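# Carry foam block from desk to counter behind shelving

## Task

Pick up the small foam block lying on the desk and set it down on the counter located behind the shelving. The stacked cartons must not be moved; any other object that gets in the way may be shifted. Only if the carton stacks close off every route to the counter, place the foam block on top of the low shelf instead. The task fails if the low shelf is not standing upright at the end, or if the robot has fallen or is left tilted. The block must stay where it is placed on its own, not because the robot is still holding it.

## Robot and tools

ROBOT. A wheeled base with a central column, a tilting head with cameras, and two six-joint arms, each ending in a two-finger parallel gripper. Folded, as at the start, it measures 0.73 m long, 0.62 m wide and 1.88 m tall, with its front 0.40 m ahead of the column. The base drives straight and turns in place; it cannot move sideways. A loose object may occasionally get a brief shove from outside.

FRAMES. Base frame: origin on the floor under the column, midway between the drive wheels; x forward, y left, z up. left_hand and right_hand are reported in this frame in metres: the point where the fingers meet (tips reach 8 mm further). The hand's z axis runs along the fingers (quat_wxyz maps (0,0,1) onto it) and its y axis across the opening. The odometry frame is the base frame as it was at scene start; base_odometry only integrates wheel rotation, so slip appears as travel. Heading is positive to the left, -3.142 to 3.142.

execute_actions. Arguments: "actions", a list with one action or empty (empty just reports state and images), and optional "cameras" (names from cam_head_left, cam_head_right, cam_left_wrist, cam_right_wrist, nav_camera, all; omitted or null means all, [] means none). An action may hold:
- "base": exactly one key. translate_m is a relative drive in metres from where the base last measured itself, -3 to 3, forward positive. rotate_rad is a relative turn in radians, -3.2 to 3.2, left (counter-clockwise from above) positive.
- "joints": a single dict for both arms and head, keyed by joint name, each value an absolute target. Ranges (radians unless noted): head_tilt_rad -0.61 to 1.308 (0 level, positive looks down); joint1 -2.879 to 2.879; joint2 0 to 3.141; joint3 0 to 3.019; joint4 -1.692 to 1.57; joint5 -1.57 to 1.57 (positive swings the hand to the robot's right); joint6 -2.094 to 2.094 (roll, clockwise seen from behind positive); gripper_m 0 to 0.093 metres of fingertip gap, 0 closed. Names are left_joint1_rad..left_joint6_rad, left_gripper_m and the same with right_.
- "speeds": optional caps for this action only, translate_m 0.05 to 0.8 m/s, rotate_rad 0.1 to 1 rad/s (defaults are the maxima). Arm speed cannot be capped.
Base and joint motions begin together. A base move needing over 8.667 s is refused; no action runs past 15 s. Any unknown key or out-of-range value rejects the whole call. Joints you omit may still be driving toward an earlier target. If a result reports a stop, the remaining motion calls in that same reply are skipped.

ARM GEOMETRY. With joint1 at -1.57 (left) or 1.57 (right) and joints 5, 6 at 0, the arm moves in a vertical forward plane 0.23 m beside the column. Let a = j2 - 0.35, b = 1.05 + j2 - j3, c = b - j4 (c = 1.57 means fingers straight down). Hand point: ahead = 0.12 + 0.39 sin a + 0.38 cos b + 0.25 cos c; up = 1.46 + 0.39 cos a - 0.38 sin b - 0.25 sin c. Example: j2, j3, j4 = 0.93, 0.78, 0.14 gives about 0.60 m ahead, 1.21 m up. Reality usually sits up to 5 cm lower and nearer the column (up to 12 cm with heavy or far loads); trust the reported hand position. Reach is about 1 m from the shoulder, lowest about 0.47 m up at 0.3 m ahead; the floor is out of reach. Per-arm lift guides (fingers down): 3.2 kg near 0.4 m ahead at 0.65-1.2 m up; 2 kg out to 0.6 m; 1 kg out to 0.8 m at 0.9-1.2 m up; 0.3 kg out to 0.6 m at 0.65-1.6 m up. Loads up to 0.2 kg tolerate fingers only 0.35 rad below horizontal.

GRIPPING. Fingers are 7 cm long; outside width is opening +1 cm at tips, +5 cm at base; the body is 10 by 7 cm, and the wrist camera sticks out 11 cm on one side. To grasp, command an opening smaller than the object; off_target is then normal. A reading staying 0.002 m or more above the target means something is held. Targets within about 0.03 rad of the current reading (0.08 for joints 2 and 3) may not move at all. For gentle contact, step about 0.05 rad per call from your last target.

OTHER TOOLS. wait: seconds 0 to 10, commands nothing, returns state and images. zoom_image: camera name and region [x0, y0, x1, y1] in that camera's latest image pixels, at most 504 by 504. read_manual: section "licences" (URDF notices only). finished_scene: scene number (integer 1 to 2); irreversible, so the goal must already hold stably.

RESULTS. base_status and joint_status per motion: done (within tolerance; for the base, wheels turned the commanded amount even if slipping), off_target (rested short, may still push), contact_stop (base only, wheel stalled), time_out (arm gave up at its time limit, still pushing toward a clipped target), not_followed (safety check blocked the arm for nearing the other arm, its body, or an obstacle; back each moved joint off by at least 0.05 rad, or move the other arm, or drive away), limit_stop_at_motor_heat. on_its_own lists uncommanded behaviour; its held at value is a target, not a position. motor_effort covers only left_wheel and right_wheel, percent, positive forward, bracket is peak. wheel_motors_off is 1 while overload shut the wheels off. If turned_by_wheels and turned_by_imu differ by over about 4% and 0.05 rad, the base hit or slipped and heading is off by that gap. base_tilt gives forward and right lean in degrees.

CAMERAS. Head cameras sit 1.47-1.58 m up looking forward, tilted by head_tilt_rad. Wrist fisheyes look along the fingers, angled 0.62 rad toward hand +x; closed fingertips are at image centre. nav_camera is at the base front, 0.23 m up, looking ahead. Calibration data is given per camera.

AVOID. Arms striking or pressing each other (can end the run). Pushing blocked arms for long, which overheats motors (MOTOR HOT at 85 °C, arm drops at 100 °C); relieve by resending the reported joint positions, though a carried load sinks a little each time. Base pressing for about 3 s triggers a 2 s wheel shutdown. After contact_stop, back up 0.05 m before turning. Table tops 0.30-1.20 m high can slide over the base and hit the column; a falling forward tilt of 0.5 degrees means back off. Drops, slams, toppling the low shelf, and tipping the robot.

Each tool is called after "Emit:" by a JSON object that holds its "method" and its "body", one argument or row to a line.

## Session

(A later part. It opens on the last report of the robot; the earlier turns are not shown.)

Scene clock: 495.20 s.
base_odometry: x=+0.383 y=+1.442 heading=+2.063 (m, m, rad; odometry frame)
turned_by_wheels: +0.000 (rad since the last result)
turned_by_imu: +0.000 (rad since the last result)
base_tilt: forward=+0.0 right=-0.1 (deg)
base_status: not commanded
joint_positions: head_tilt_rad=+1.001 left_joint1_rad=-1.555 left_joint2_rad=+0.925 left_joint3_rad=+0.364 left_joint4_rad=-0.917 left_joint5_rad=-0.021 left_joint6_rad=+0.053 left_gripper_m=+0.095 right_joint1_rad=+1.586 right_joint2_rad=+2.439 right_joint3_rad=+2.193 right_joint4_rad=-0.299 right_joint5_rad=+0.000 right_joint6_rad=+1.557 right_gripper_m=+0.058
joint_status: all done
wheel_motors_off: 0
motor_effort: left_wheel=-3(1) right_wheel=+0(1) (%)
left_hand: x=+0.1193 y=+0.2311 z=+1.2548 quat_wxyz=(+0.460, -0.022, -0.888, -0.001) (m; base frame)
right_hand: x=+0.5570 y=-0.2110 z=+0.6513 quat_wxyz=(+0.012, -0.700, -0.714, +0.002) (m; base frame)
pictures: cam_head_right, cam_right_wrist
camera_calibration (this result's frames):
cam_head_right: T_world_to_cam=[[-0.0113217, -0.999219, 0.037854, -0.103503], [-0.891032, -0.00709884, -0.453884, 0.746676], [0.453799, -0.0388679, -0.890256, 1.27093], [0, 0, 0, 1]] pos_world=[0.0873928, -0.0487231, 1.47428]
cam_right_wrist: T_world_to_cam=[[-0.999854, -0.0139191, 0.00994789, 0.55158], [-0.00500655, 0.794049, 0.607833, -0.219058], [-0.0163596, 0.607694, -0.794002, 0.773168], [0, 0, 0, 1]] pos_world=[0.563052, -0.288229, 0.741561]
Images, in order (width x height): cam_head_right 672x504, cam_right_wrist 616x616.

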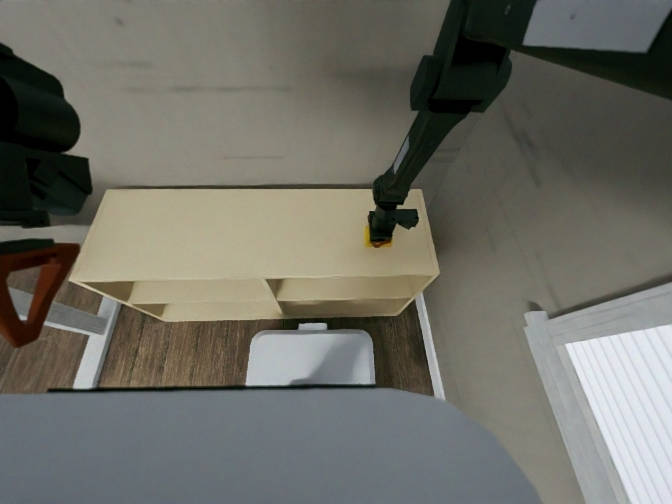

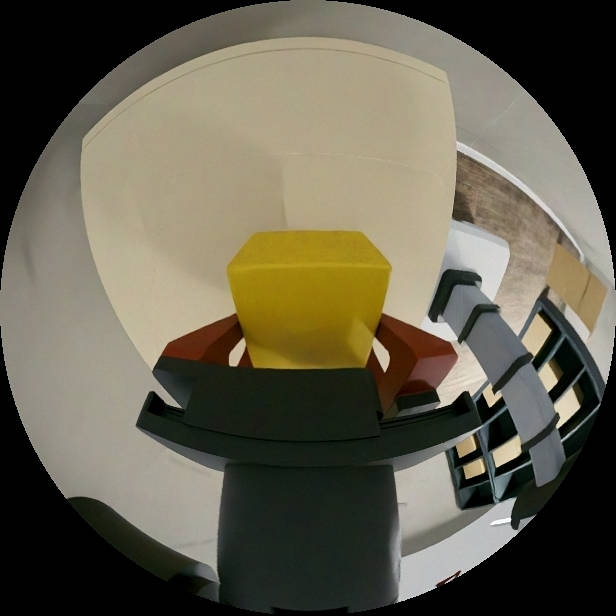

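Emit:
{"method": "execute_actions", "body": {
  "actions": [
    {"joints":{"right_joint2_rad":2.515,"right_joint3_rad":2.34,"right_joint4_rad":-0.34}}
  ],
  "cameras": ["cam_head_right","cam_right_wrist"]
}}

Scene clock: 507.07 s.
base_odometry: x=+0.383 y=+1.442 heading=+2.063 (m, m, rad; odometry frame)
turned_by_wheels: +0.000 (rad since the last result)
turned_by_imu: -0.001 (rad since the last result)
base_tilt: forward=+0.0 right=-0.1 (deg)
base_status: not commanded
joint_positions: head_tilt_rad=+1.001 left_joint1_rad=-1.555 left_joint2_rad=+0.925 left_joint3_rad=+0.364 left_joint4_rad=-0.917 left_joint5_rad=-0.021 left_joint6_rad=+0.053 left_gripper_m=+0.095 right_joint1_rad=+1.586 right_joint2_rad=+2.503 right_joint3_rad=+2.319 right_joint4_rad=-0.329 right_joint5_rad=+0.000 right_joint6_rad=+1.557 right_gripper_m=+0.058
joint_status: all done
wheel_motors_off: 0
motor_effort: left_wheel=+1(0) right_wheel=+0(0) (%)
left_hand: x=+0.1193 y=+0.2311 z=+1.2548 quat_wxyz=(+0.460, -0.022, -0.888, -0.001) (m; base frame)
right_hand: x=+0.5740 y=-0.2107 z=+0.6373 quat_wxyz=(+0.001, -0.700, -0.714, -0.009) (m; base frame)
pictures: cam_head_right, cam_right_wrist
camera_calibration (this result's frames):
cam_head_right: T_world_to_cam=[[-0.0113218, -0.999219, 0.037854, -0.103503], [-0.891032, -0.00709884, -0.453885, 0.746676], [0.453799, -0.0388679, -0.890256, 1.27093], [0, 0, 0, 1]] pos_world=[0.0873928, -0.0487231, 1.47428]
cam_right_wrist: T_world_to_cam=[[-0.999681, -0.013502, -0.021328, 0.588624], [-0.0236852, 0.793909, 0.607575, -0.199858], [0.00872901, 0.607887, -0.793976, 0.74776], [0, 0, 0, 1]] pos_world=[0.577176, -0.287937, 0.727687]
Images, in order (width x height): cam_head_right 672x504, cam_right_wrist 616x616.

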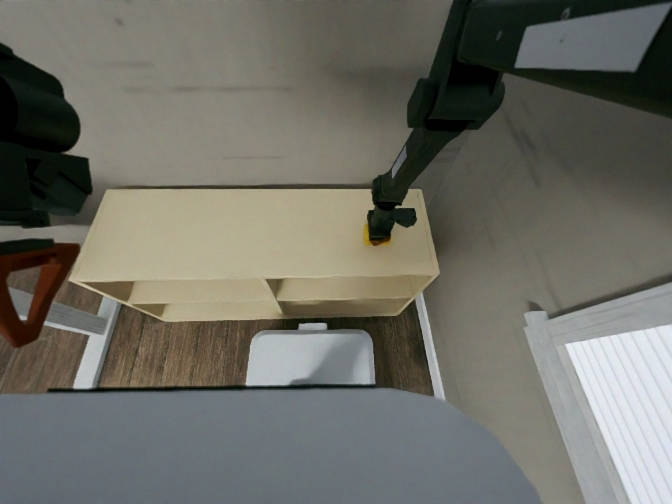

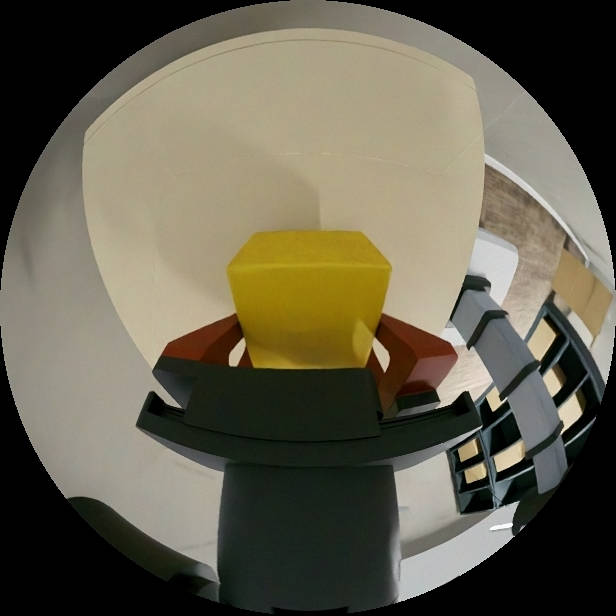

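Emit:
{"method": "execute_actions", "body": {
  "actions": [
    {"joints":{"right_joint2_rad":2.565,"right_joint4_rad":-0.285}}
  ],
  "cameras": ["cam_head_right","cam_right_wrist"]
}}

Scene clock: 514.70 s.
base_odometry: x=+0.383 y=+1.442 heading=+2.063 (m, m, rad; odometry frame)
turned_by_wheels: +0.000 (rad since the last result)
turned_by_imu: -0.001 (rad since the last result)
base_tilt: forward=+0.0 right=-0.1 (deg)
base_status: not commanded
joint_positions: head_tilt_rad=+1.001 left_joint1_rad=-1.555 left_joint2_rad=+0.925 left_joint3_rad=+0.364 left_joint4_rad=-0.917 left_joint5_rad=-0.021 left_joint6_rad=+0.053 left_gripper_m=+0.095 right_joint1_rad=+1.586 right_joint2_rad=+2.542 right_joint3_rad=+2.331 right_joint4_rad=-0.292 right_joint5_rad=-0.002 right_joint6_rad=+1.559 right_gripper_m=+0.058
joint_status: all done
wheel_motors_off: 0
motor_effort: left_wheel=-1(1) right_wheel=+1(2) (%)
left_hand: x=+0.1193 y=+0.2311 z=+1.2548 quat_wxyz=(+0.460, -0.022, -0.888, -0.001) (m; base frame)
right_hand: x=+0.5586 y=-0.2104 z=+0.6221 quat_wxyz=(-0.002, -0.700, -0.714, -0.013) (m; base frame)
pictures: cam_head_right, cam_right_wrist
camera_calibration (this result's frames):
cam_head_right: T_world_to_cam=[[-0.0113217, -0.999219, 0.037854, -0.103503], [-0.891032, -0.00709884, -0.453884, 0.746676], [0.453799, -0.0388679, -0.890256, 1.27093], [0, 0, 0, 1]] pos_world=[0.0873928, -0.0487231, 1.47428]
cam_right_wrist: T_world_to_cam=[[-0.999435, -0.0114399, -0.0316035, 0.579647], [-0.0283215, 0.792967, 0.608605, -0.189483], [0.0180982, 0.609157, -0.792843, 0.729907], [0, 0, 0, 1]] pos_world=[0.560743, -0.287742, 0.712341]
Images, in order (width x height): cam_head_right 672x504, cam_right_wrist 616x616.

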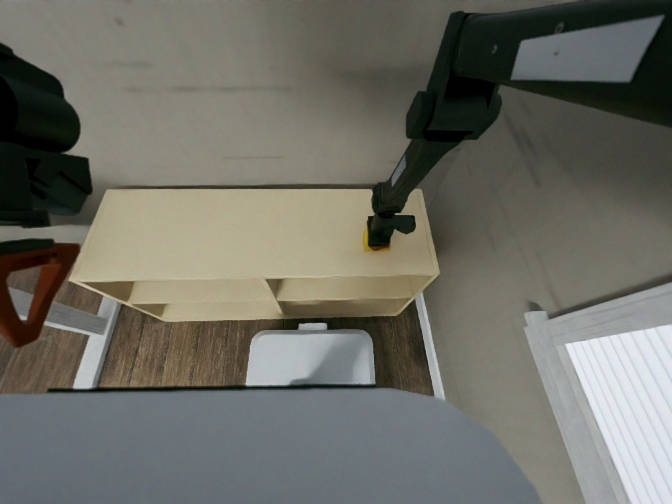

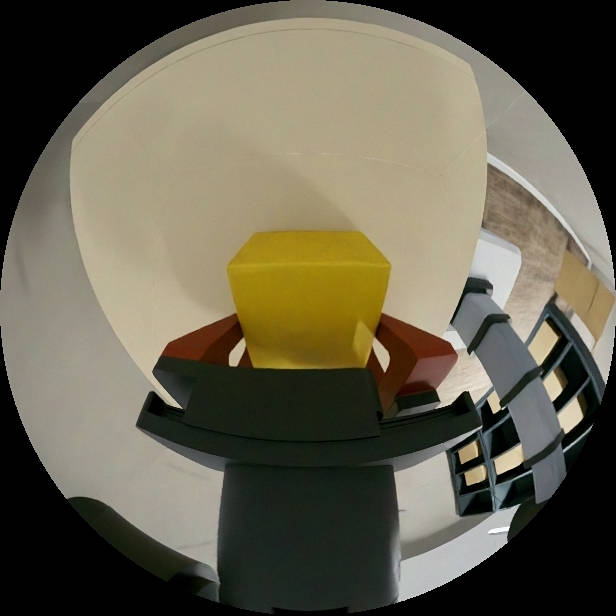

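Emit:
{"method": "execute_actions", "body": {
  "actions": [
    {"joints":{"right_gripper_m":0.093}}
  ],
  "cameras": ["cam_head_right","cam_right_wrist"]
}}

Scene clock: 523.93 s.
base_odometry: x=+0.383 y=+1.442 heading=+2.063 (m, m, rad; odometry frame)
turned_by_wheels: +0.000 (rad since the last result)
turned_by_imu: -0.001 (rad since the last result)
base_tilt: forward=+0.0 right=-0.1 (deg)
base_status: not commanded
joint_positions: head_tilt_rad=+1.001 left_joint1_rad=-1.555 left_joint2_rad=+0.925 left_joint3_rad=+0.364 left_joint4_rad=-0.917 left_joint5_rad=-0.021 left_joint6_rad=+0.053 left_gripper_m=+0.095 right_joint1_rad=+1.586 right_joint2_rad=+2.544 right_joint3_rad=+2.331 right_joint4_rad=-0.292 right_joint5_rad=-0.002 right_joint6_rad=+1.559 right_gripper_m=+0.093
joint_status: all done
wheel_motors_off: 0
motor_effort: left_wheel=+1(1) right_wheel=+1(1) (%)
left_hand: x=+0.1193 y=+0.2311 z=+1.2548 quat_wxyz=(+0.460, -0.022, -0.888, -0.001) (m; base frame)
right_hand: x=+0.5570 y=-0.2104 z=+0.6211 quat_wxyz=(-0.001, -0.700, -0.714, -0.012) (m; base frame)
pictures: cam_head_right, cam_right_wrist
camera_calibration (this result's frames):
cam_head_right: T_world_to_cam=[[-0.0113217, -0.999219, 0.037854, -0.103503], [-0.891032, -0.00709884, -0.453884, 0.746676], [0.453799, -0.0388679, -0.890256, 1.27093], [0, 0, 0, 1]] pos_world=[0.0873928, -0.0487231, 1.47428]
cam_right_wrist: T_world_to_cam=[[-0.999493, -0.0114657, -0.0296972, 0.576783], [-0.0271809, 0.792976, 0.608647, -0.189614], [0.0165706, 0.609145, -0.792885, 0.730062], [0, 0, 0, 1]] pos_world=[0.559239, -0.287741, 0.711392]
Images, in order (width x height): cam_head_right 672x504, cam_right_wrist 616x616.

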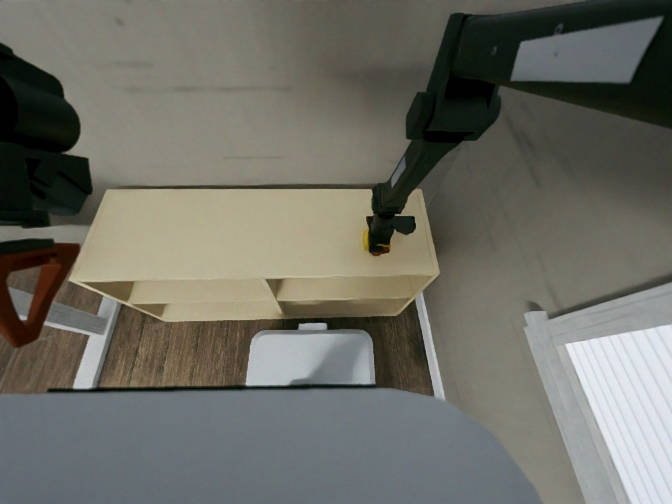

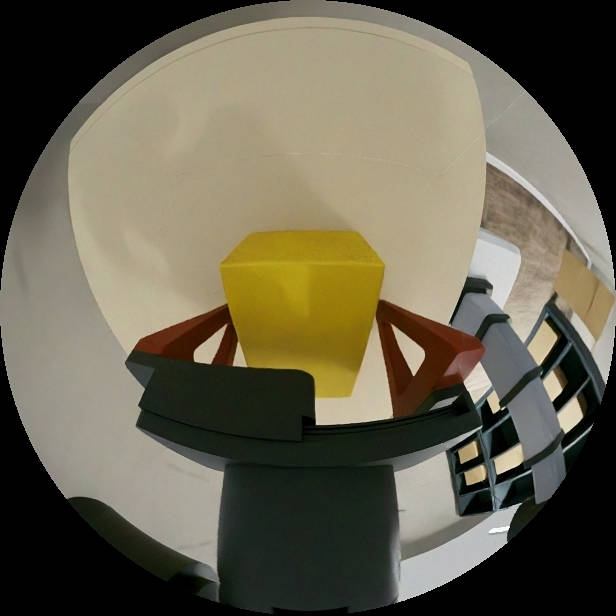

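Emit:
{"method": "execute_actions", "body": {
  "actions": [
    {"joints":{"right_joint2_rad":2.25,"right_joint3_rad":2.0,"right_joint4_rad":-0.27}}
  ],
  "cameras": ["cam_head_right","cam_right_wrist"]
}}

Scene clock: 545.50 s.
base_odometry: x=+0.383 y=+1.442 heading=+2.063 (m, m, rad; odometry frame)
turned_by_wheels: +0.000 (rad since the last result)
turned_by_imu: -0.001 (rad since the last result)
base_tilt: forward=+0.0 right=-0.1 (deg)
base_status: not commanded
joint_positions: head_tilt_rad=+1.001 left_joint1_rad=-1.555 left_joint2_rad=+0.925 left_joint3_rad=+0.364 left_joint4_rad=-0.917 left_joint5_rad=-0.021 left_joint6_rad=+0.053 left_gripper_m=+0.095 right_joint1_rad=+1.586 right_joint2_rad=+2.235 right_joint3_rad=+2.002 right_joint4_rad=-0.278 right_joint5_rad=-0.002 right_joint6_rad=+1.559 right_gripper_m=+0.093
joint_status: all done
wheel_motors_off: 0
motor_effort: left_wheel=+0(1) right_wheel=+1(1) (%)
left_hand: x=+0.1193 y=+0.2311 z=+1.2548 quat_wxyz=(+0.460, -0.022, -0.888, -0.001) (m; base frame)
right_hand: x=+0.6016 y=-0.2114 z=+0.7240 quat_wxyz=(+0.001, -0.700, -0.714, -0.010) (m; base frame)
pictures: cam_head_right, cam_right_wrist
camera_calibration (this result's frames):
cam_head_right: T_world_to_cam=[[-0.0113217, -0.999219, 0.037854, -0.103503], [-0.891032, -0.00709884, -0.453884, 0.746676], [0.453799, -0.0388679, -0.890256, 1.27093], [0, 0, 0, 1]] pos_world=[0.0873928, -0.0487231, 1.47428]
cam_right_wrist: T_world_to_cam=[[-0.999664, -0.0115532, -0.023215, 0.619808], [-0.0233022, 0.793004, 0.608771, -0.252629], [0.0113764, 0.609107, -0.793006, 0.814731], [0, 0, 0, 1]] pos_world=[0.604444, -0.288762, 0.814269]
Images, in order (width x height): cam_head_right 672x504, cam_right_wrist 616x616.

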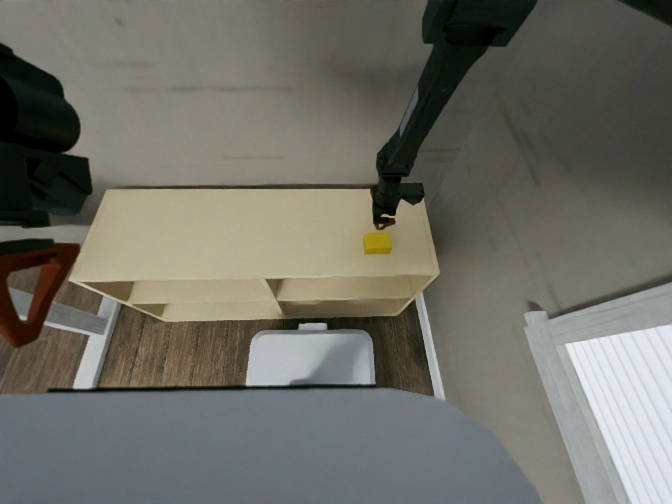

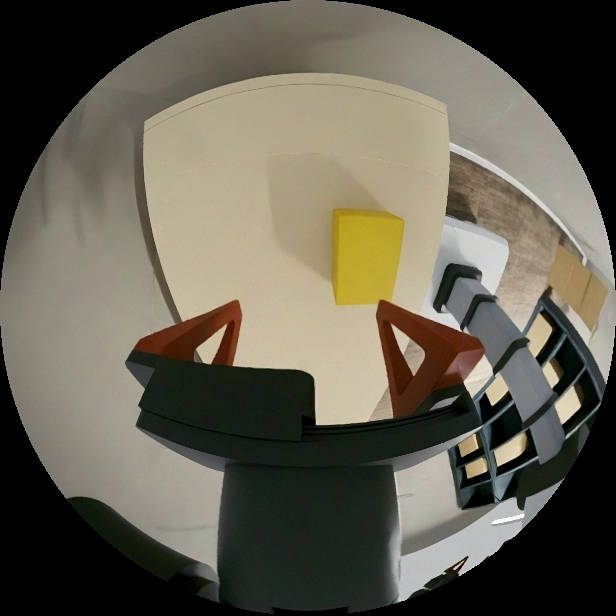

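Emit:
{"method": "execute_actions", "body": {
  "actions": [
    {"joints":{"right_joint2_rad":1.007,"right_joint3_rad":0.73,"right_joint4_rad":-0.243}}
  ],
  "cameras": ["cam_head_right"]
}}

Emit:
{"method": "finished_scene", "body": {
  "scene": 1
}}

Scene clock: 554.77 s.
base_odometry: x=+0.383 y=+1.442 heading=+2.063 (m, m, rad; odometry frame)
turned_by_wheels: +0.000 (rad since the last result)
turned_by_imu: -0.001 (rad since the last result)
base_tilt: forward=+0.0 right=-0.1 (deg)
base_status: not commanded
joint_positions: head_tilt_rad=+1.001 left_joint1_rad=-1.555 left_joint2_rad=+0.925 left_joint3_rad=+0.364 left_joint4_rad=-0.917 left_joint5_rad=-0.021 left_joint6_rad=+0.053 left_gripper_m=+0.095 right_joint1_rad=+1.586 right_joint2_rad=+1.022 right_joint3_rad=+0.719 right_joint4_rad=-0.250 right_joint5_rad=-0.002 right_joint6_rad=+1.559 right_gripper_m=+0.093
joint_status: all done
wheel_motors_off: 0
motor_effort: left_wheel=+1(0) right_wheel=+0(1) (%)
left_hand: x=+0.1193 y=+0.2311 z=+1.2548 quat_wxyz=(+0.460, -0.022, -0.888, -0.001) (m; base frame)
right_hand: x=+0.4406 y=-0.2181 z=+1.1379 quat_wxyz=(+0.016, -0.700, -0.714, +0.005) (m; base frame)
pictures: cam_head_right
camera_calibration (this result's frames):
cam_head_right: T_world_to_cam=[[-0.0113218, -0.999219, 0.037854, -0.103503], [-0.891032, -0.00709884, -0.453885, 0.746676], [0.453799, -0.0388679, -0.890256, 1.27093], [0, 0, 0, 1]] pos_world=[0.0873928, -0.0487231, 1.47428]
Images, in order (width x height): cam_head_right 672x504.

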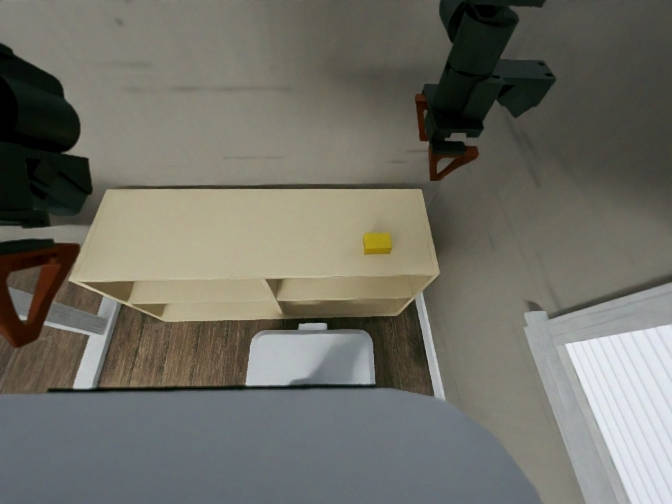

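The scene is finished: the task was done.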